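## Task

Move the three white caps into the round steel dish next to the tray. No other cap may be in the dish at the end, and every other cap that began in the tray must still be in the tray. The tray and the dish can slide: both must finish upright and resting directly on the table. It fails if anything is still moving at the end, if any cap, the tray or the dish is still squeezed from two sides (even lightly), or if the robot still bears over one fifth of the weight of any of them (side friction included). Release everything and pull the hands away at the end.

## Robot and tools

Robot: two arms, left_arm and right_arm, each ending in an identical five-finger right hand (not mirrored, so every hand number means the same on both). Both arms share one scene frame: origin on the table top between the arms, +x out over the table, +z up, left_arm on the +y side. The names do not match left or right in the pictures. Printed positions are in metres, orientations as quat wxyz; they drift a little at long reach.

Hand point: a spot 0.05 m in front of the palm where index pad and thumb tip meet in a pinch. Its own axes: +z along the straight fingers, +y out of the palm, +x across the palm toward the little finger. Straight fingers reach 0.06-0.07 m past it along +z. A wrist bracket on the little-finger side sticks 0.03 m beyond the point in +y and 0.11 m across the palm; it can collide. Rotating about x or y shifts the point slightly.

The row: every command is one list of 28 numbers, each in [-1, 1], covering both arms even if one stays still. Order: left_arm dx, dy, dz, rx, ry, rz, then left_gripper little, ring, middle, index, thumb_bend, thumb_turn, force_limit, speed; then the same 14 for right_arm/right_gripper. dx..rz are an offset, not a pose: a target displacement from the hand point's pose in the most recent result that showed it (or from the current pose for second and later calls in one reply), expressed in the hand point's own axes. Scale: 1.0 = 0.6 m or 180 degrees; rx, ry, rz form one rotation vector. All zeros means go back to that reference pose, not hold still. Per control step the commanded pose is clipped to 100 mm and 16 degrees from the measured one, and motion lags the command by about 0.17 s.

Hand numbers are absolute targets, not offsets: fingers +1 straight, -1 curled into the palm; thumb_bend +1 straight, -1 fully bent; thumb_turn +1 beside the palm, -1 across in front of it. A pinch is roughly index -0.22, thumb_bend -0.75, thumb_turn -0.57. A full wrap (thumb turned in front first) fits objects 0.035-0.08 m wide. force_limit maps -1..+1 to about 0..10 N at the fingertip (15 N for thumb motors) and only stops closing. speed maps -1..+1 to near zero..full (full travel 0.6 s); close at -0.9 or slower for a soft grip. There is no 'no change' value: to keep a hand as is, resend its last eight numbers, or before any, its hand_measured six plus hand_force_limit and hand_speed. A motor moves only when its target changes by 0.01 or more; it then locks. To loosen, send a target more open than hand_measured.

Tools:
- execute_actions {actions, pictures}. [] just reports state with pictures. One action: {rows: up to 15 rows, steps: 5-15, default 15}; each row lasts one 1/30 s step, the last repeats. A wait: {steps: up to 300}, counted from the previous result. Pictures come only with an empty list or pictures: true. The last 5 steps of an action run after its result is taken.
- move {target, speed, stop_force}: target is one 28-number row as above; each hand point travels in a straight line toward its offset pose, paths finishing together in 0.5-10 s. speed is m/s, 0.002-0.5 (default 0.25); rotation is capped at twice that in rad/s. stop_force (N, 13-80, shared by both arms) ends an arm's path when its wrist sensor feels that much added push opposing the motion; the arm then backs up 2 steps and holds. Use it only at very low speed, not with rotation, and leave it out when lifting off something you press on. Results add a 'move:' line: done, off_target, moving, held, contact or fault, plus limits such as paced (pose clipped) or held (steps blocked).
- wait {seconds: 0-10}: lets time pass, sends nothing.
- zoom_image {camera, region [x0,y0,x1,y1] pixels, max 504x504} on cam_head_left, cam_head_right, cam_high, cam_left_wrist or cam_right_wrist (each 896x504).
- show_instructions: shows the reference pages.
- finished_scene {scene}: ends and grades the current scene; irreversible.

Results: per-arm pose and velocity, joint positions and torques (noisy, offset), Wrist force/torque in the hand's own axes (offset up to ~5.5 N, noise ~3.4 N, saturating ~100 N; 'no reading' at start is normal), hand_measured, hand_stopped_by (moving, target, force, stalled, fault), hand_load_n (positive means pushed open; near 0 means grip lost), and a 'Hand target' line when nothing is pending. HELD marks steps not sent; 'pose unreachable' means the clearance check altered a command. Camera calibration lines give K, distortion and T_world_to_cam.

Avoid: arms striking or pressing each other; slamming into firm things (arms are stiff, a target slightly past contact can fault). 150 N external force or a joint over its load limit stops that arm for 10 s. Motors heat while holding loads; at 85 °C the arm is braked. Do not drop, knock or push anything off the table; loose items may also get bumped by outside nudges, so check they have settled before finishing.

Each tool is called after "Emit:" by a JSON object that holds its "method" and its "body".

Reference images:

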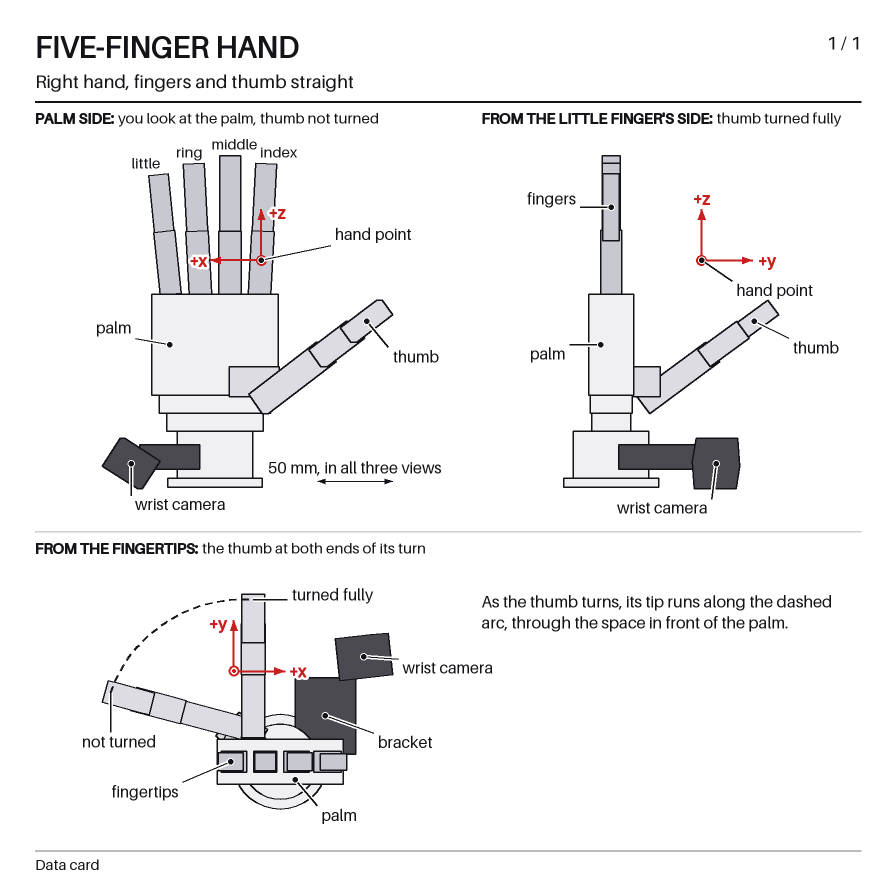

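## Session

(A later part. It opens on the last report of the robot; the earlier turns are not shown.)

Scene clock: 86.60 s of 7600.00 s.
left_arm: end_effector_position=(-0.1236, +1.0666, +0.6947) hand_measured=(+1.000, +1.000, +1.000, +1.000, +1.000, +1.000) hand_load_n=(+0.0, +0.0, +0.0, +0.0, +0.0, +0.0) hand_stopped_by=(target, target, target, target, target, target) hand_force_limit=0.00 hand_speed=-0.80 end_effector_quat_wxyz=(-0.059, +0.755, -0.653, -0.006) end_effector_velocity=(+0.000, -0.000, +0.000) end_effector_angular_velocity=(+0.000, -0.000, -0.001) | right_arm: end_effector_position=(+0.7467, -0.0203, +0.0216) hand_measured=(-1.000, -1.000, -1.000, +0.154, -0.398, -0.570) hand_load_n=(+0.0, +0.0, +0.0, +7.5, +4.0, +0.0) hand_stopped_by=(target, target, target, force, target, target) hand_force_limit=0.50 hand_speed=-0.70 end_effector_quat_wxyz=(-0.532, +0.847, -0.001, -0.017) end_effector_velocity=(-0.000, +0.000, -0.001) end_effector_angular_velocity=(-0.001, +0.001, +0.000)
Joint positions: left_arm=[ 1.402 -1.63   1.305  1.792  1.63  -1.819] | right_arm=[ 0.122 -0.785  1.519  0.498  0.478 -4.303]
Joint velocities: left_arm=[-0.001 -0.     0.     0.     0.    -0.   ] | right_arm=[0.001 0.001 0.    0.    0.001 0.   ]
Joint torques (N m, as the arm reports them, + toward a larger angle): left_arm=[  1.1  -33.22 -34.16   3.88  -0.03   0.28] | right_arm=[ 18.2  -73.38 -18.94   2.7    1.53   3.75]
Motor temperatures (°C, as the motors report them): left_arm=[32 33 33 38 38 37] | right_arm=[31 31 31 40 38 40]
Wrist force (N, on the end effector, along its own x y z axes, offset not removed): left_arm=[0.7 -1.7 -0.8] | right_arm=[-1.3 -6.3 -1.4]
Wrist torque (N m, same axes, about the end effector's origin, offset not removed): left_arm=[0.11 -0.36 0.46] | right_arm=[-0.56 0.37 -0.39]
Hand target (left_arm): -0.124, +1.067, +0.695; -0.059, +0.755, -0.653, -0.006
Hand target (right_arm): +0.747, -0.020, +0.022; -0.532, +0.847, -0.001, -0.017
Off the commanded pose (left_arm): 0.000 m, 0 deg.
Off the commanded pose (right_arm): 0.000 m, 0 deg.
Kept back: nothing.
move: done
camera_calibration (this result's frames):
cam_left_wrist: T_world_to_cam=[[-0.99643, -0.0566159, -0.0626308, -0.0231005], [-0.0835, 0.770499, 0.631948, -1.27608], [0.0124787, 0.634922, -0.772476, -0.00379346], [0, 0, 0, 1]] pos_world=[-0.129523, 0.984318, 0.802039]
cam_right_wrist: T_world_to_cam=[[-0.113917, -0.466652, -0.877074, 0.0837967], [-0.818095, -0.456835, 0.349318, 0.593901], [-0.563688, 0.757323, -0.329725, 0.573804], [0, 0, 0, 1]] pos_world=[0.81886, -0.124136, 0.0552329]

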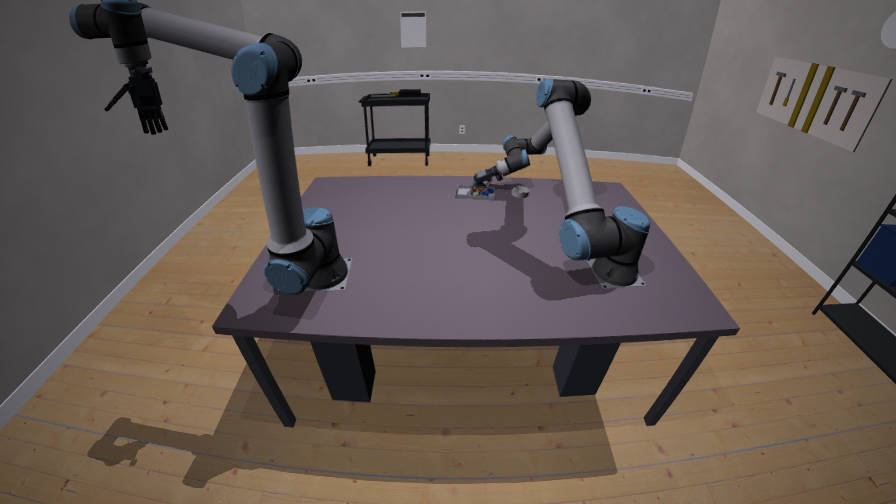

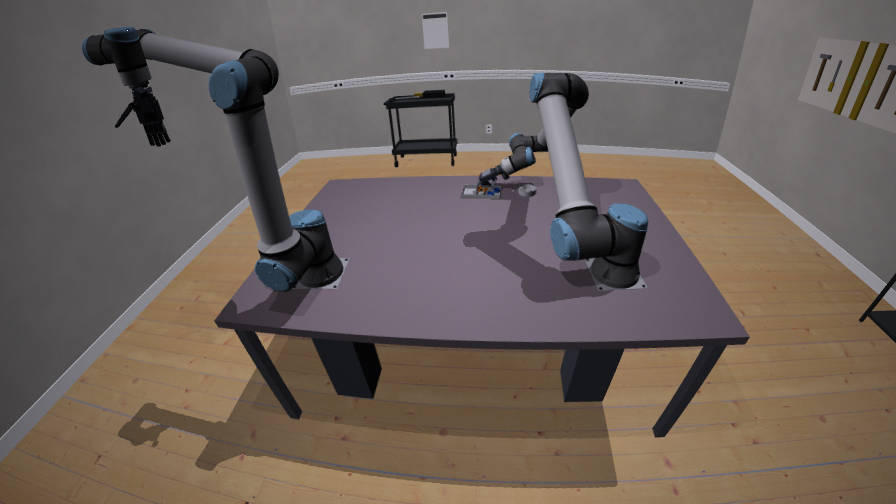

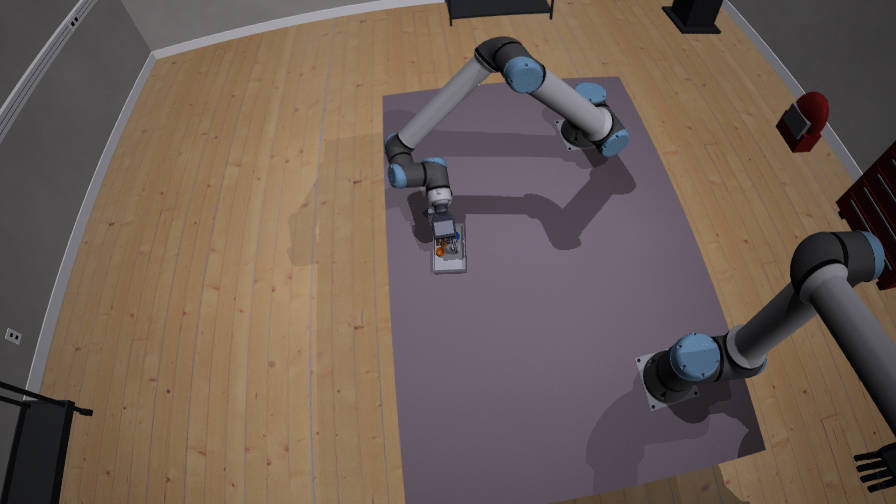

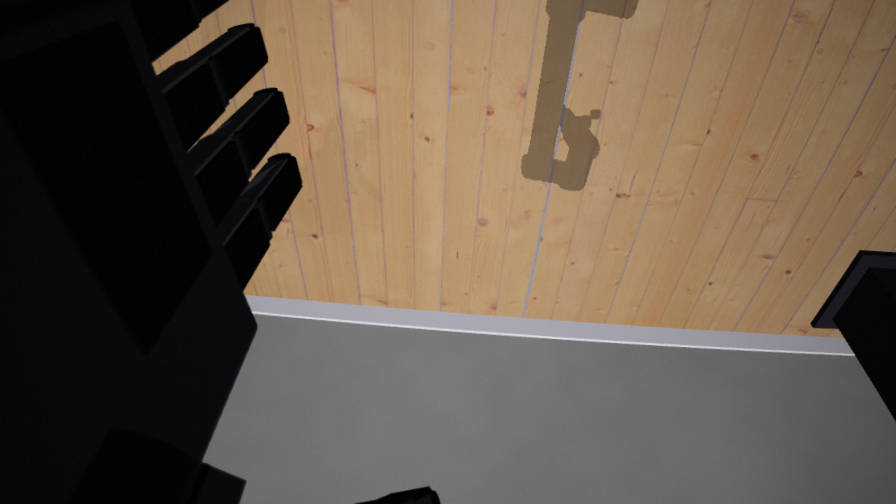

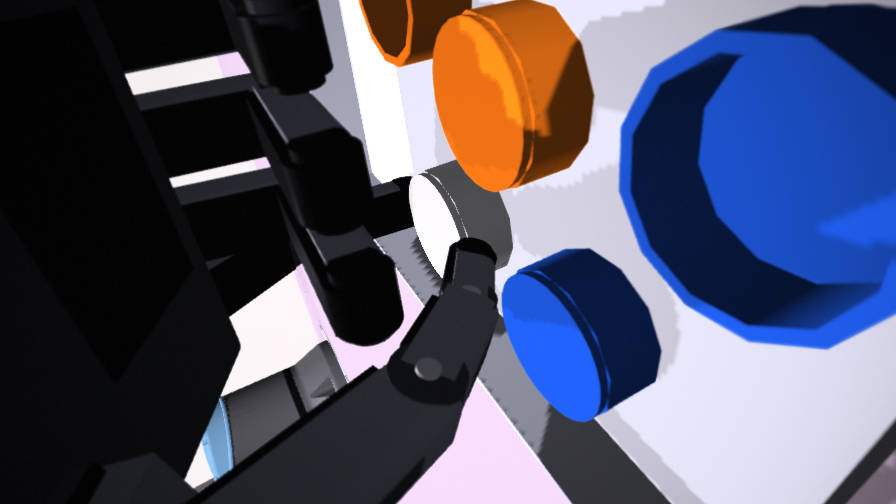

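Same loads as the good grasp.

Emit:
{"method": "move", "body": {"target": [0,0,0,0,0,0,1,1,1,1,1,1,0,-0.8,0,-0.002,-0.001,0,0,0,-1,-1,-1,-0.4,-0.5,-0.57,0.6,-0.7], "speed": 0.02}}

Emit:
{"method": "move", "body": {"target": [0,0,0,0,0,0,1,1,1,1,1,1,0,-0.8,0,-0.13,-0.0625,0,0,0,-1,-1,-1,-0.4,-0.5,-0.57,0.6,-0.7], "speed": 0.1}}

Scene clock: 87.57 s of 7600.00 s.
left_arm: end_effector_position=(-0.1236, +1.0666, +0.6947) hand_measured=(+1.000, +1.000, +1.000, +1.000, +1.000, +1.000) hand_load_n=(+0.0, +0.0, +0.0, +0.0, +0.0, +0.0) hand_stopped_by=(target, target, target, target, target, target) hand_force_limit=0.00 hand_speed=-0.80 end_effector_quat_wxyz=(-0.059, +0.755, -0.653, -0.006) end_effector_velocity=(+0.001, -0.000, -0.000) end_effector_angular_velocity=(-0.001, +0.000, -0.001) | right_arm: end_effector_position=(+0.7467, -0.0203, +0.0229) hand_measured=(-1.000, -1.000, -1.000, +0.146, -0.482, -0.570) hand_load_n=(+0.0, +0.0, +0.0, +16.0, +11.0, -1.0) hand_stopped_by=(target, target, target, force, stalled, target) hand_force_limit=0.60 hand_speed=-0.70 end_effector_quat_wxyz=(-0.532, +0.847, -0.001, -0.017) end_effector_velocity=(+0.001, -0.000, +0.000) end_effector_angular_velocity=(+0.000, -0.000, -0.001)
Joint positions: left_arm=[ 1.402 -1.63   1.305  1.792  1.63  -1.819] | right_arm=[ 0.122 -0.786  1.519  0.5    0.478 -4.303]
Joint velocities: left_arm=[-0.001 -0.     0.001  0.     0.    -0.   ] | right_arm=[-0.001 -0.    -0.    -0.    -0.     0.   ]
Joint torques (N m, as the arm reports them, + toward a larger angle): left_arm=[  2.   -33.26 -34.89   3.34  -0.08   0.5 ] | right_arm=[ 12.04 -94.17 -33.98   6.49   0.94   0.53]
Motor temperatures (°C, as the motors report them): left_arm=[32 33 33 38 38 37] | right_arm=[31 31 31 40 38 40]
Wrist force (N, on the end effector, along its own x y z axes, offset not removed): left_arm=[2.8 5.1 1.0] | right_arm=[-1.5 -0.3 -1.0]
Wrist torque (N m, same axes, about the end effector's origin, offset not removed): left_arm=[0.96 -0.40 0.57] | right_arm=[-0.19 0.53 -0.34]
Hand target (left_arm): -0.124, +1.067, +0.695; -0.059, +0.755, -0.653, -0.006
Hand target (right_arm): +0.747, -0.020, +0.023; -0.532, +0.847, -0.001, -0.017
Off the commanded pose (left_arm): 0.000 m, 0 deg.
Off the commanded pose (right_arm): 0.000 m, 0 deg.
Kept back: nothing.
move: done
camera_calibration (this result's frames):
cam_left_wrist: T_world_to_cam=[[-0.99643, -0.0566156, -0.062631, -0.0231006], [-0.0834999, 0.770499, 0.631948, -1.27608], [0.012479, 0.634922, -0.772476, -0.00379343], [0, 0, 0, 1]] pos_world=[-0.129523, 0.984318, 0.802039]
cam_right_wrist: T_world_to_cam=[[-0.113993, -0.466668, -0.877056, 0.0850049], [-0.818064, -0.456829, 0.349398, 0.593419], [-0.563717, 0.757316, -0.329689, 0.574258], [0, 0, 0, 1]] pos_world=[0.818864, -0.124135, 0.0565415]

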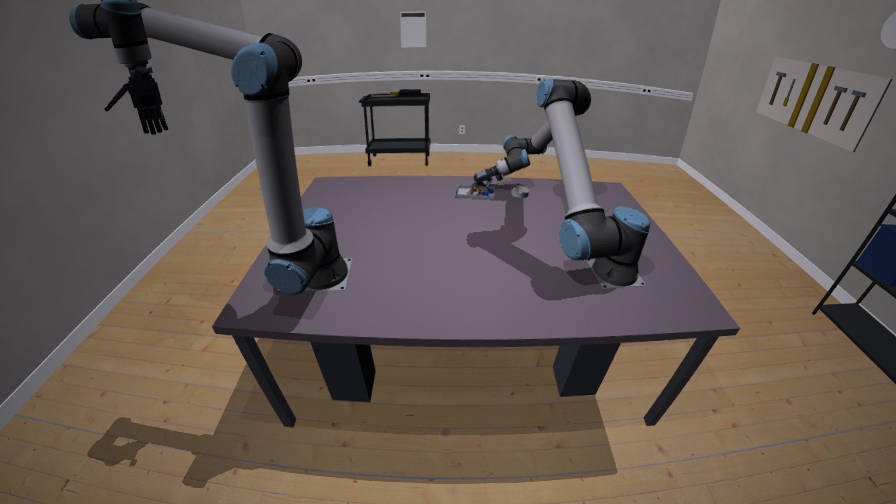

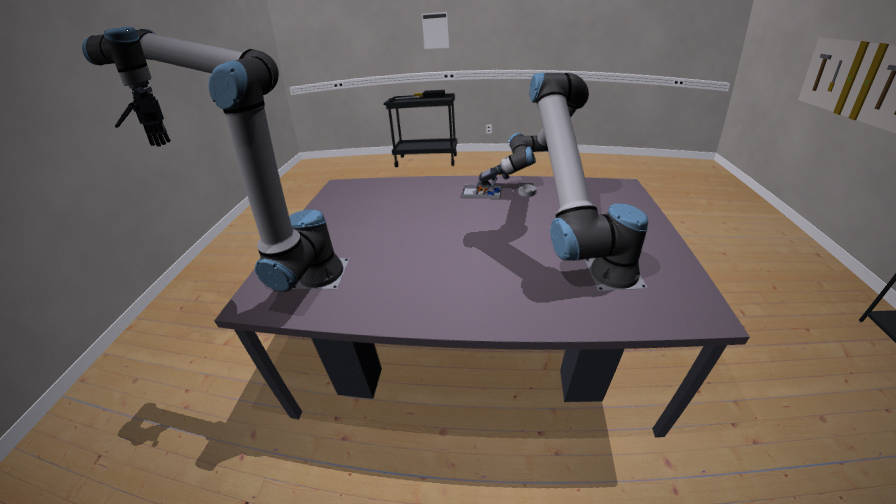

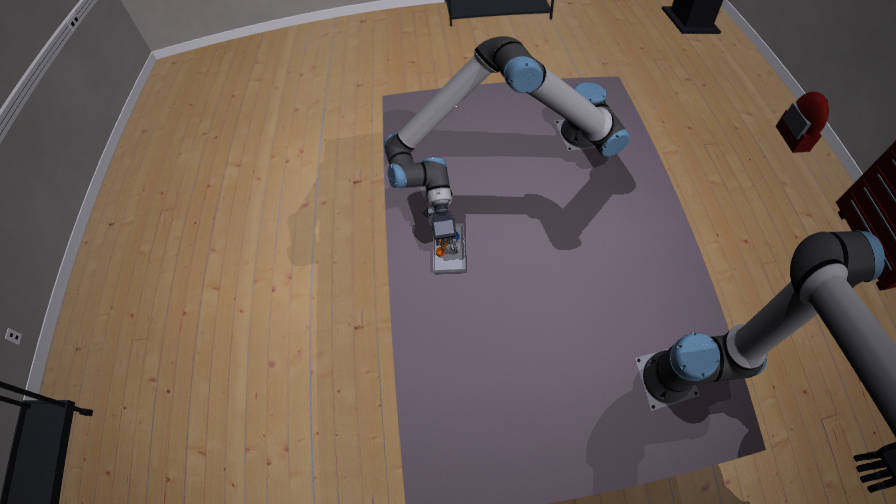

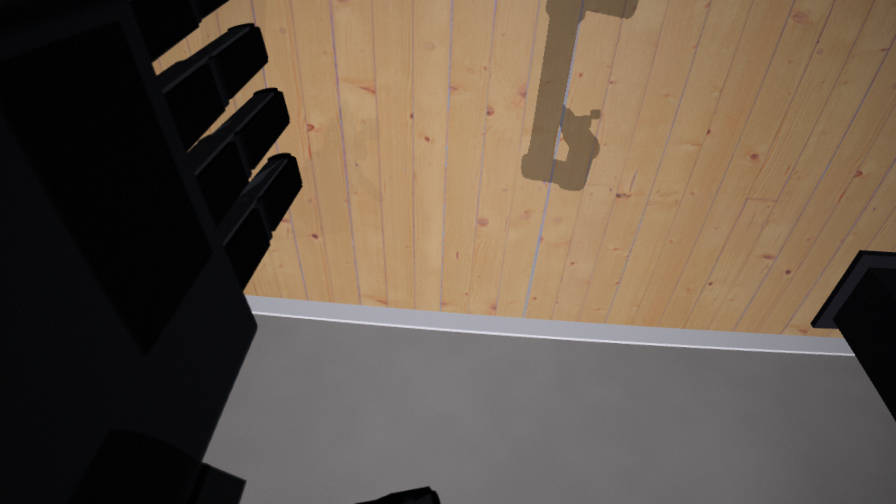

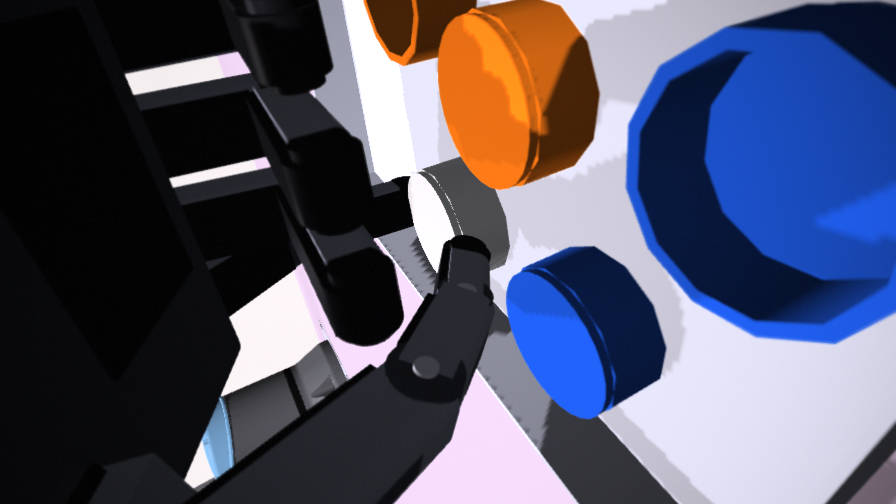

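Scene clock: 88.87 s of 7600.00 s.
left_arm: end_effector_position=(-0.1236, +1.0666, +0.6947) hand_measured=(+1.000, +1.000, +1.000, +1.000, +1.000, +1.000) hand_load_n=(+0.0, +0.0, +0.0, +0.0, +0.0, +0.0) hand_stopped_by=(target, target, target, target, target, target) hand_force_limit=0.00 hand_speed=-0.80 end_effector_quat_wxyz=(-0.059, +0.755, -0.653, -0.006) end_effector_velocity=(-0.001, +0.000, -0.000) end_effector_angular_velocity=(-0.000, +0.000, +0.001) | right_arm: end_effector_position=(+0.7492, -0.0202, +0.1093) hand_measured=(-1.000, -1.000, -1.000, +0.146, -0.482, -0.570) hand_load_n=(+0.0, +0.0, +0.0, +16.0, +11.0, -1.0) hand_stopped_by=(target, target, target, force, stalled, target) hand_force_limit=0.60 hand_speed=-0.70 end_effector_quat_wxyz=(-0.532, +0.847, -0.001, -0.017) end_effector_velocity=(+0.001, -0.001, +0.002) end_effector_angular_velocity=(+0.001, +0.000, -0.001)
Joint positions: left_arm=[ 1.402 -1.63   1.305  1.792  1.63  -1.819] | right_arm=[ 0.122 -0.871  1.49   0.615  0.478 -4.304]
Joint velocities: left_arm=[ 0.001  0.    -0.     0.     0.     0.   ] | right_arm=[-0.001 -0.001 -0.001  0.002 -0.001  0.   ]
Joint torques (N m, as the arm reports them, + toward a larger angle): left_arm=[  2.46 -33.79 -34.99   3.4   -0.18   0.8 ] | right_arm=[-22.06 -93.62 -38.29   5.85  -4.26  -4.06]
Motor temperatures (°C, as the motors report them): left_arm=[32 33 33 38 38 37] | right_arm=[31 31 31 40 38 40]
Wrist force (N, on the end effector, along its own x y z axes, offset not removed): left_arm=[4.0 -1.2 -1.1] | right_arm=[-0.3 -1.9 0.7]
Wrist torque (N m, same axes, about the end effector's origin, offset not removed): left_arm=[0.33 -0.71 0.17] | right_arm=[-0.48 0.23 -0.34]
Hand target (left_arm): -0.124, +1.067, +0.695; -0.059, +0.755, -0.653, -0.006
Hand target (right_arm): +0.749, -0.020, +0.109; -0.532, +0.847, -0.001, -0.017
Off the commanded pose (left_arm): 0.000 m, 0 deg.
Off the commanded pose (right_arm): 0.000 m, 0 deg.
Kept back: nothing.
move: done
camera_calibration (this result's frames):
cam_left_wrist: T_world_to_cam=[[-0.99643, -0.0566156, -0.0626308, -0.0231007], [-0.0834998, 0.770499, 0.631948, -1.27608], [0.0124788, 0.634922, -0.772476, -0.00379359], [0, 0, 0, 1]] pos_world=[-0.129523, 0.984318, 0.802039]
cam_right_wrist: T_world_to_cam=[[-0.114004, -0.466675, -0.87705, 0.161085], [-0.818063, -0.456821, 0.349409, 0.565346], [-0.563716, 0.757317, -0.32969, 0.604056], [0, 0, 0, 1]] pos_world=[0.821369, -0.124025, 0.142894]

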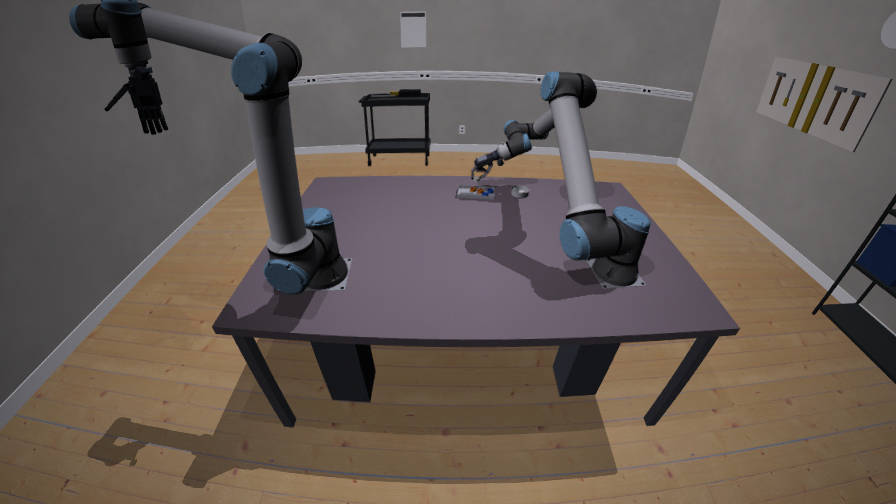

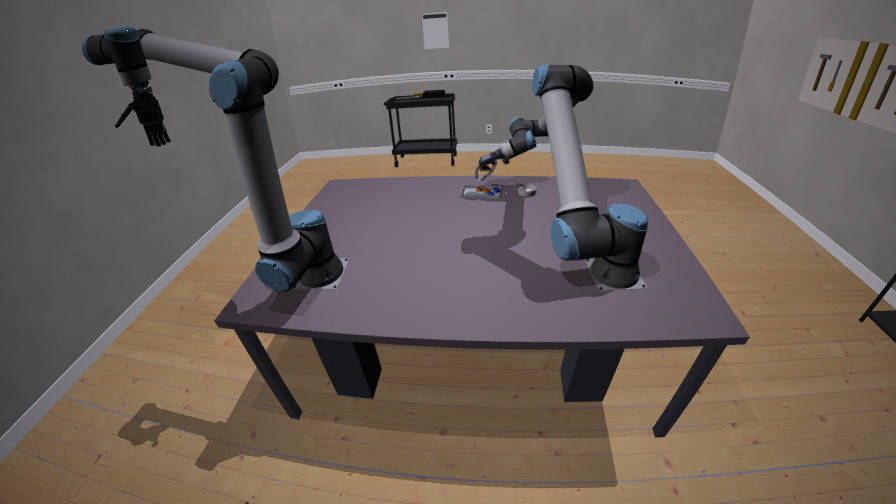

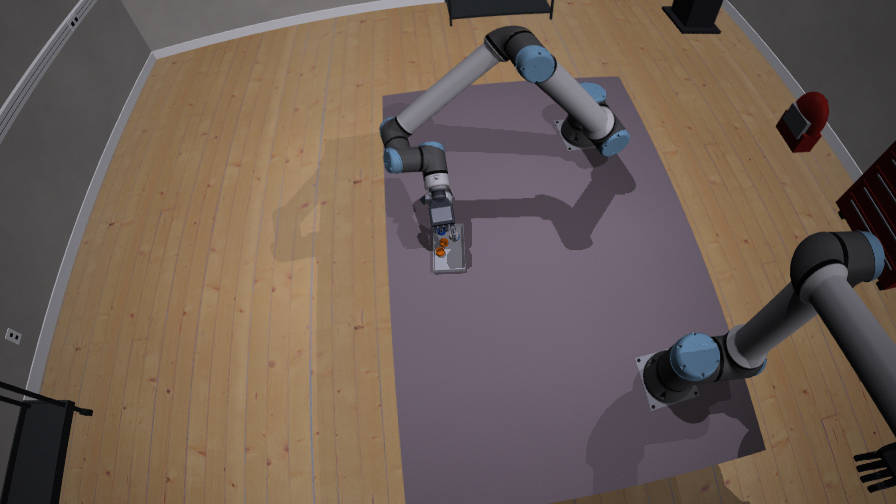

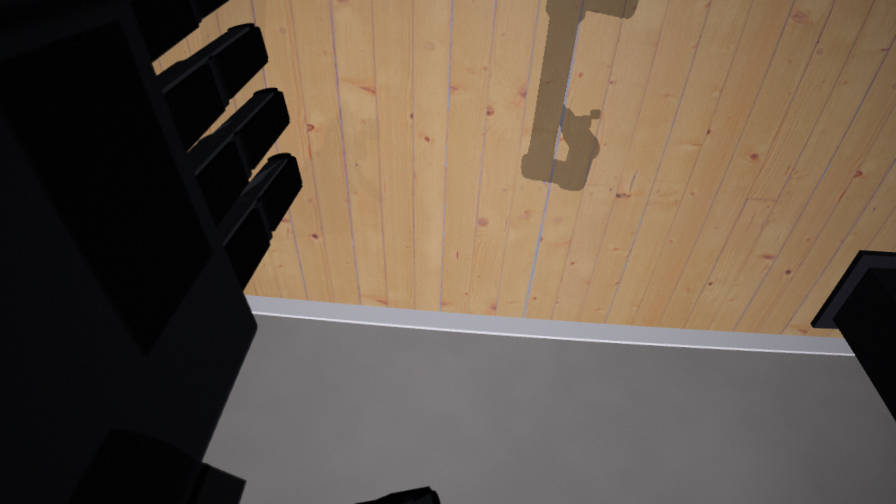

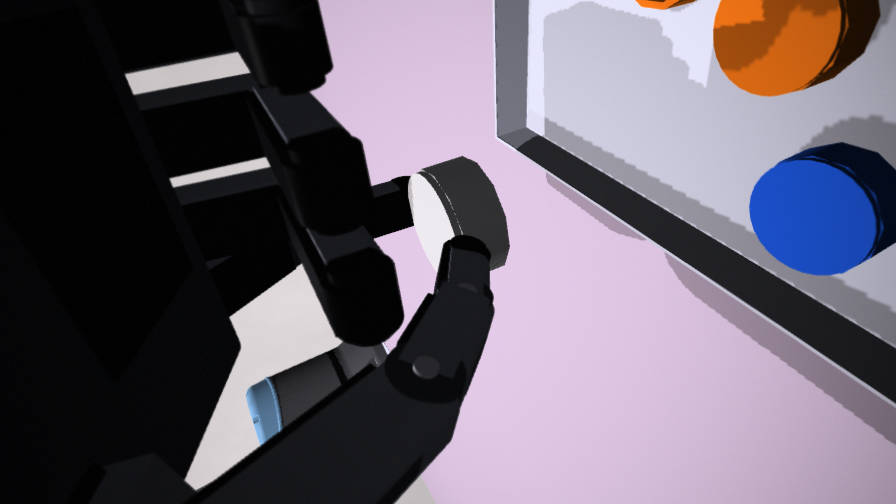

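Emit:
{"method": "move", "body": {"target": [0,0,0,0,0,0,1,1,1,1,1,1,0,-0.8,0,0,0,0.014,0.45,0.2165,-1,-1,-1,-0.4,-0.5,-0.57,0.6,-0.7], "speed": 0.3}}

Emit:
{"method": "move", "body": {"target": [0,0,0,0,0,0,1,1,1,1,1,1,0,-0.8,0.404,-0.011,0.03,0,0,0,-1,-1,-1,-0.4,-0.5,-0.57,0.6,-0.7], "speed": 0.3}}

Scene clock: 92.33 s of 7600.00 s.
left_arm: end_effector_position=(-0.1236, +1.0666, +0.6947) hand_measured=(+1.000, +1.000, +1.000, +1.000, +1.000, +1.000) hand_load_n=(+0.0, +0.0, +0.0, +0.0, +0.0, +0.0) hand_stopped_by=(target, target, target, target, target, target) hand_force_limit=0.00 hand_speed=-0.80 end_effector_quat_wxyz=(-0.059, +0.755, -0.653, -0.006) end_effector_velocity=(+0.000, +0.000, +0.000) end_effector_angular_velocity=(+0.000, +0.000, -0.001) | right_arm: end_effector_position=(+0.7493, -0.0202, +0.1097) hand_measured=(-1.000, -1.000, -1.000, +0.146, -0.482, -0.570) hand_load_n=(+0.0, +0.0, +0.0, +16.0, +11.0, -1.0) hand_stopped_by=(target, target, target, force, stalled, target) hand_force_limit=0.60 hand_speed=-0.70 end_effector_quat_wxyz=(-0.388, +0.599, -0.599, +0.364) end_effector_velocity=(-0.000, +0.000, +0.000) end_effector_angular_velocity=(-0.001, +0.001, -0.008)
Joint positions: left_arm=[ 1.402 -1.63   1.305  1.792  1.63  -1.819] | right_arm=[ 0.494 -1.147  1.819 -0.162  2.053 -2.855]
Joint velocities: left_arm=[ 0.     0.001 -0.001  0.    -0.     0.001] | right_arm=[ 0.003  0.002 -0.004  0.006  0.009  0.006]
Joint torques (N m, as the arm reports them, + toward a larger angle): left_arm=[  0.99 -33.78 -34.5    3.42  -0.22   0.53] | right_arm=[ 19.35 -50.43 -39.5    2.94   3.66   3.65]
Motor temperatures (°C, as the motors report them): left_arm=[32 33 33 38 38 37] | right_arm=[31 31 31 40 38 40]
Wrist force (N, on the end effector, along its own x y z axes, offset not removed): left_arm=[1.0 -4.7 -4.6] | right_arm=[-0.3 -1.3 -2.3]
Wrist torque (N m, same axes, about the end effector's origin, offset not removed): left_arm=[-0.14 0.05 0.21] | right_arm=[-0.21 0.36 -0.35]
Hand target (left_arm): -0.124, +1.067, +0.695; -0.059, +0.755, -0.653, -0.006
Hand target (right_arm): +0.749, -0.020, +0.110; -0.388, +0.598, -0.599, +0.364
Off the commanded pose (left_arm): 0.000 m, 0 deg.
Off the commanded pose (right_arm): 0.000 m, 0 deg.
Kept back: nothing.
move: done
camera_calibration (this result's frames):
cam_left_wrist: T_world_to_cam=[[-0.99643, -0.0566156, -0.0626308, -0.0231007], [-0.0834999, 0.770499, 0.631948, -1.27608], [0.0124788, 0.634922, -0.772476, -0.0037934], [0, 0, 0, 1]] pos_world=[-0.129523, 0.984318, 0.802039]
cam_right_wrist: T_world_to_cam=[[-0.465615, 0.113331, -0.877701, 0.436688], [-0.45866, 0.817275, 0.348845, 0.321759], [0.756858, 0.564994, -0.328555, -0.389288], [0, 0, 0, 1]] pos_world=[0.645542, -0.0925105, 0.143135]

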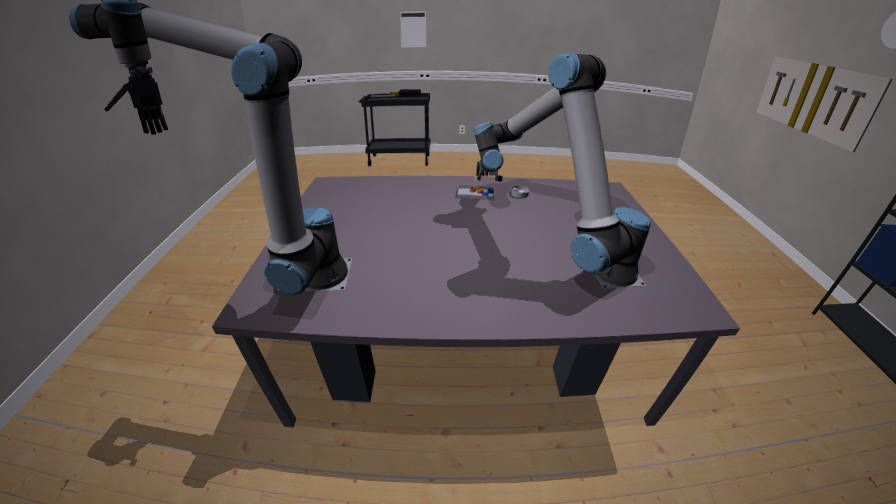

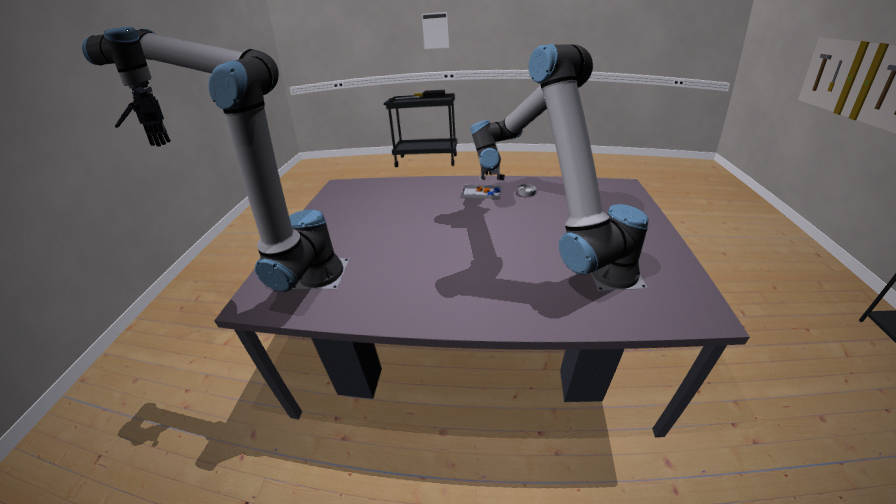

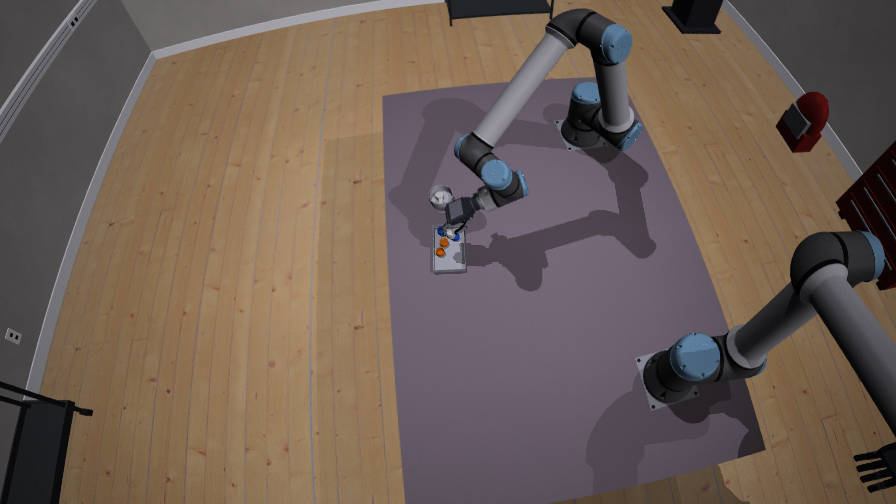

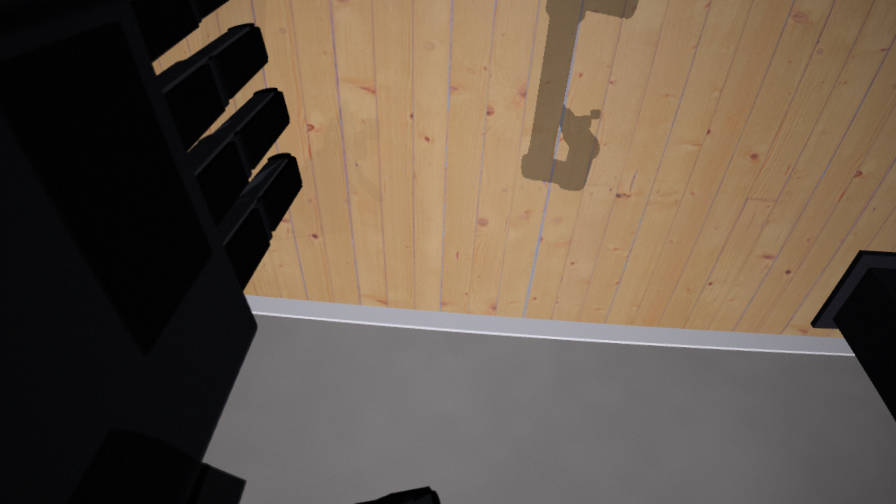

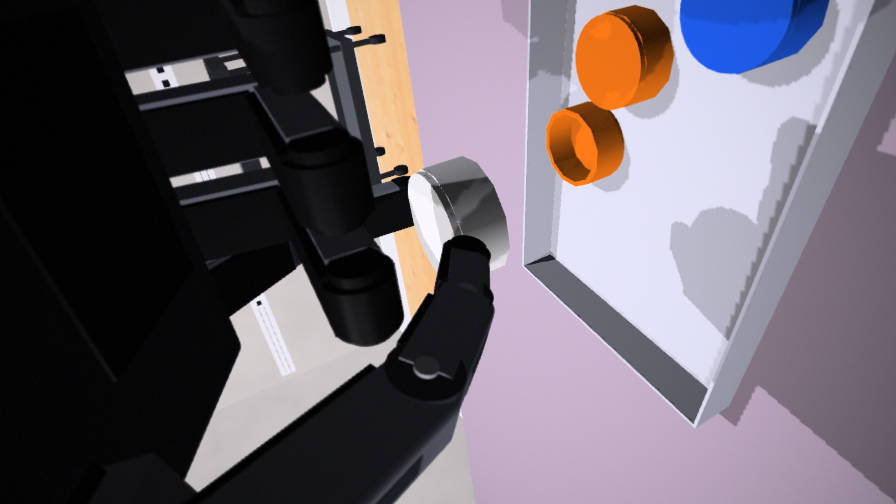

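Scene clock: 93.70 s of 7600.00 s.
left_arm: end_effector_position=(-0.1236, +1.0666, +0.6947) hand_measured=(+1.000, +1.000, +1.000, +1.000, +1.000, +1.000) hand_load_n=(+0.0, +0.0, +0.0, +0.0, +0.0, +0.0) hand_stopped_by=(target, target, target, target, target, target) hand_force_limit=0.00 hand_speed=-0.80 end_effector_quat_wxyz=(-0.059, +0.755, -0.653, -0.006) end_effector_velocity=(+0.000, -0.000, -0.000) end_effector_angular_velocity=(-0.000, -0.000, -0.001) | right_arm: end_effector_position=(+0.7731, -0.2619, +0.1012) hand_measured=(-1.000, -1.000, -1.000, +0.146, -0.482, -0.570) hand_load_n=(+0.0, +0.0, +0.0, +16.0, +11.0, -1.0) hand_stopped_by=(target, target, target, force, stalled, target) hand_force_limit=0.60 hand_speed=-0.70 end_effector_quat_wxyz=(-0.388, +0.599, -0.599, +0.364) end_effector_velocity=(+0.001, -0.002, -0.000) end_effector_angular_velocity=(+0.001, +0.000, +0.001)
Joint positions: left_arm=[ 1.402 -1.63   1.305  1.792  1.63  -1.819] | right_arm=[ 0.081 -1.333  2.103 -0.32   1.686 -3.054]
Joint velocities: left_arm=[-0.    -0.001  0.001 -0.     0.     0.   ] | right_arm=[-0.005 -0.     0.001 -0.001 -0.005 -0.001]
Joint torques (N m, as the arm reports them, + toward a larger angle): left_arm=[  0.05 -33.93 -33.61   3.58  -0.22   1.14] | right_arm=[-19.69 -58.   -21.26  -1.92  -2.45  -4.77]
Motor temperatures (°C, as the motors report them): left_arm=[32 33 33 38 38 37] | right_arm=[31 31 31 40 38 40]
Wrist force (N, on the end effector, along its own x y z axes, offset not removed): left_arm=[-7.7 -4.8 0.0] | right_arm=[-1.6 -1.6 -1.3]
Wrist torque (N m, same axes, about the end effector's origin, offset not removed): left_arm=[-0.58 1.16 -0.34] | right_arm=[-0.31 0.53 -0.43]
Hand target (left_arm): -0.124, +1.067, +0.695; -0.059, +0.755, -0.653, -0.006
Hand target (right_arm): +0.773, -0.262, +0.101; -0.388, +0.599, -0.599, +0.364
Off the commanded pose (left_arm): 0.000 m, 0 deg.
Off the commanded pose (right_arm): 0.000 m, 0 deg.
Kept back: nothing.
move: done
camera_calibration (this result's frames):
cam_left_wrist: T_world_to_cam=[[-0.99643, -0.0566158, -0.0626309, -0.0231005], [-0.0835, 0.770499, 0.631948, -1.27608], [0.0124788, 0.634922, -0.772476, -0.00379339], [0, 0, 0, 1]] pos_world=[-0.129523, 0.984318, 0.802039]
cam_right_wrist: T_world_to_cam=[[-0.465709, 0.113245, -0.877662, 0.467726], [-0.45857, 0.817348, 0.348792, 0.53308], [0.756854, 0.564905, -0.328716, -0.273492], [0, 0, 0, 1]] pos_world=[0.669272, -0.334183, 0.13467]

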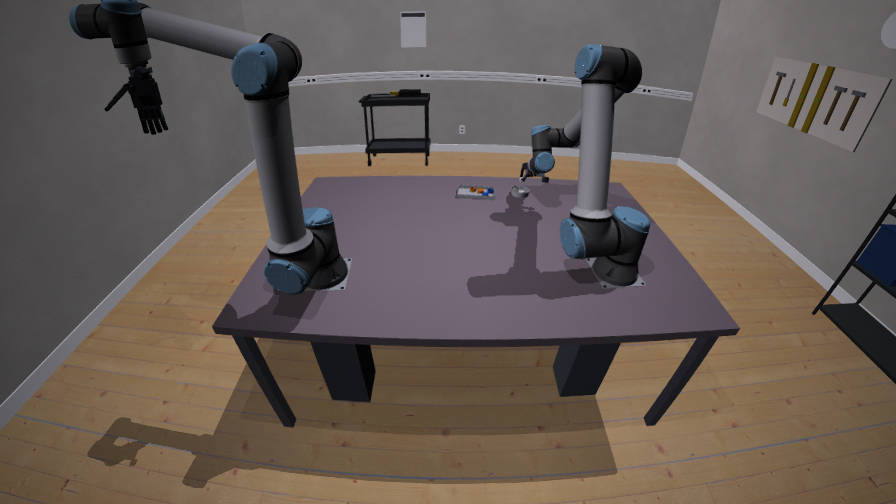

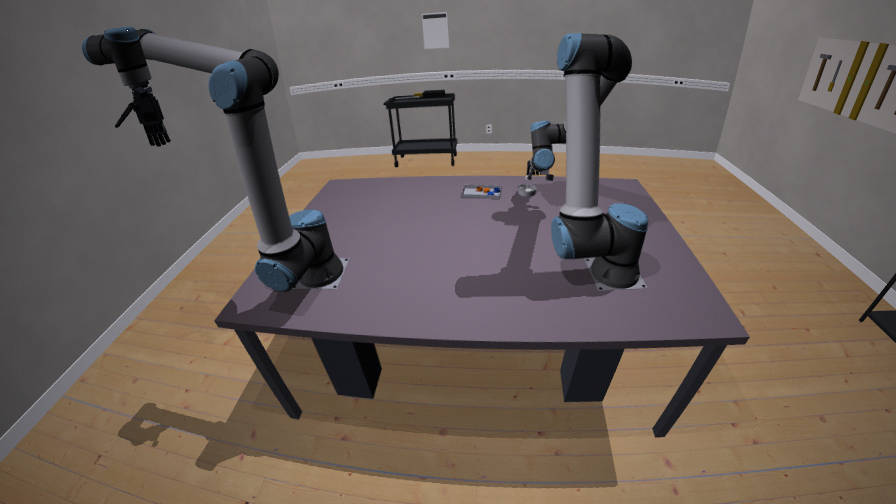

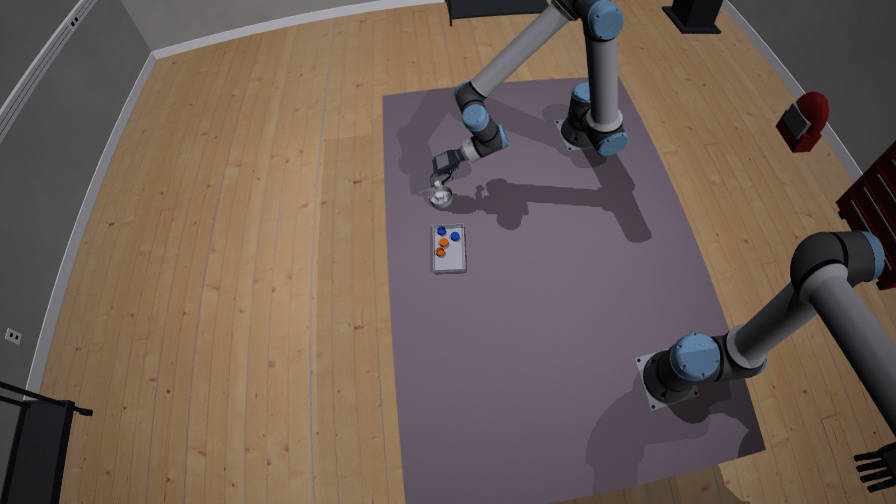

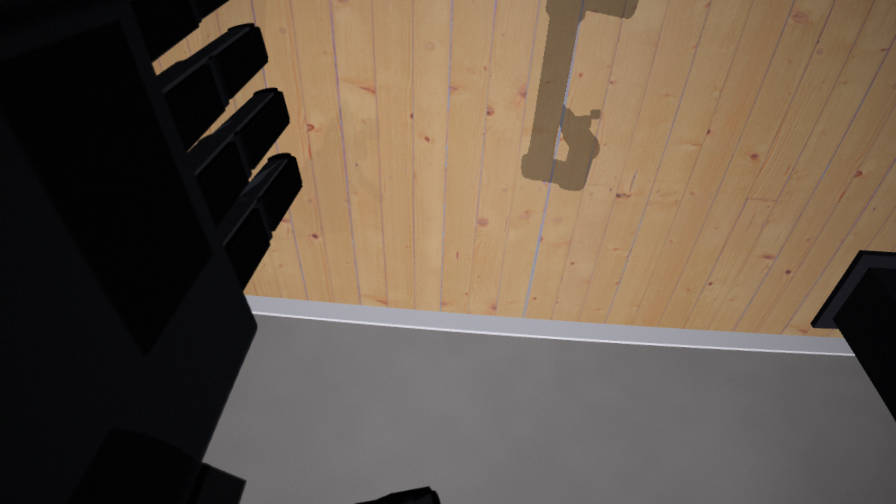

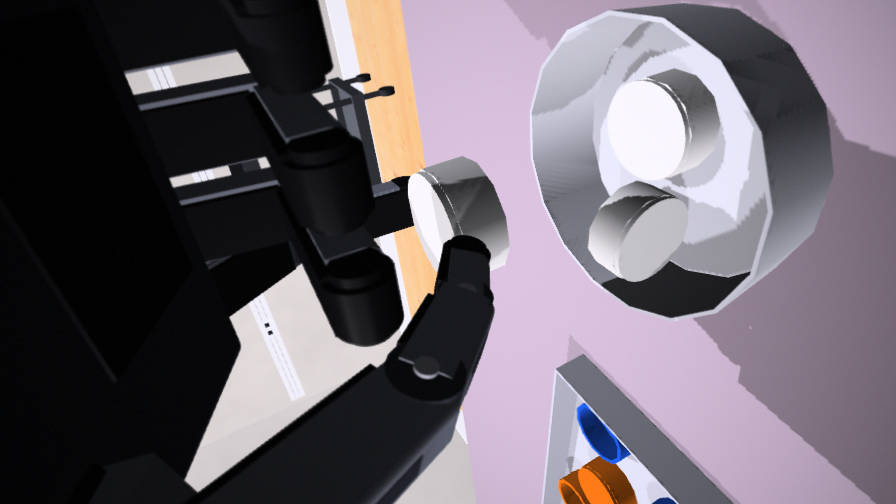

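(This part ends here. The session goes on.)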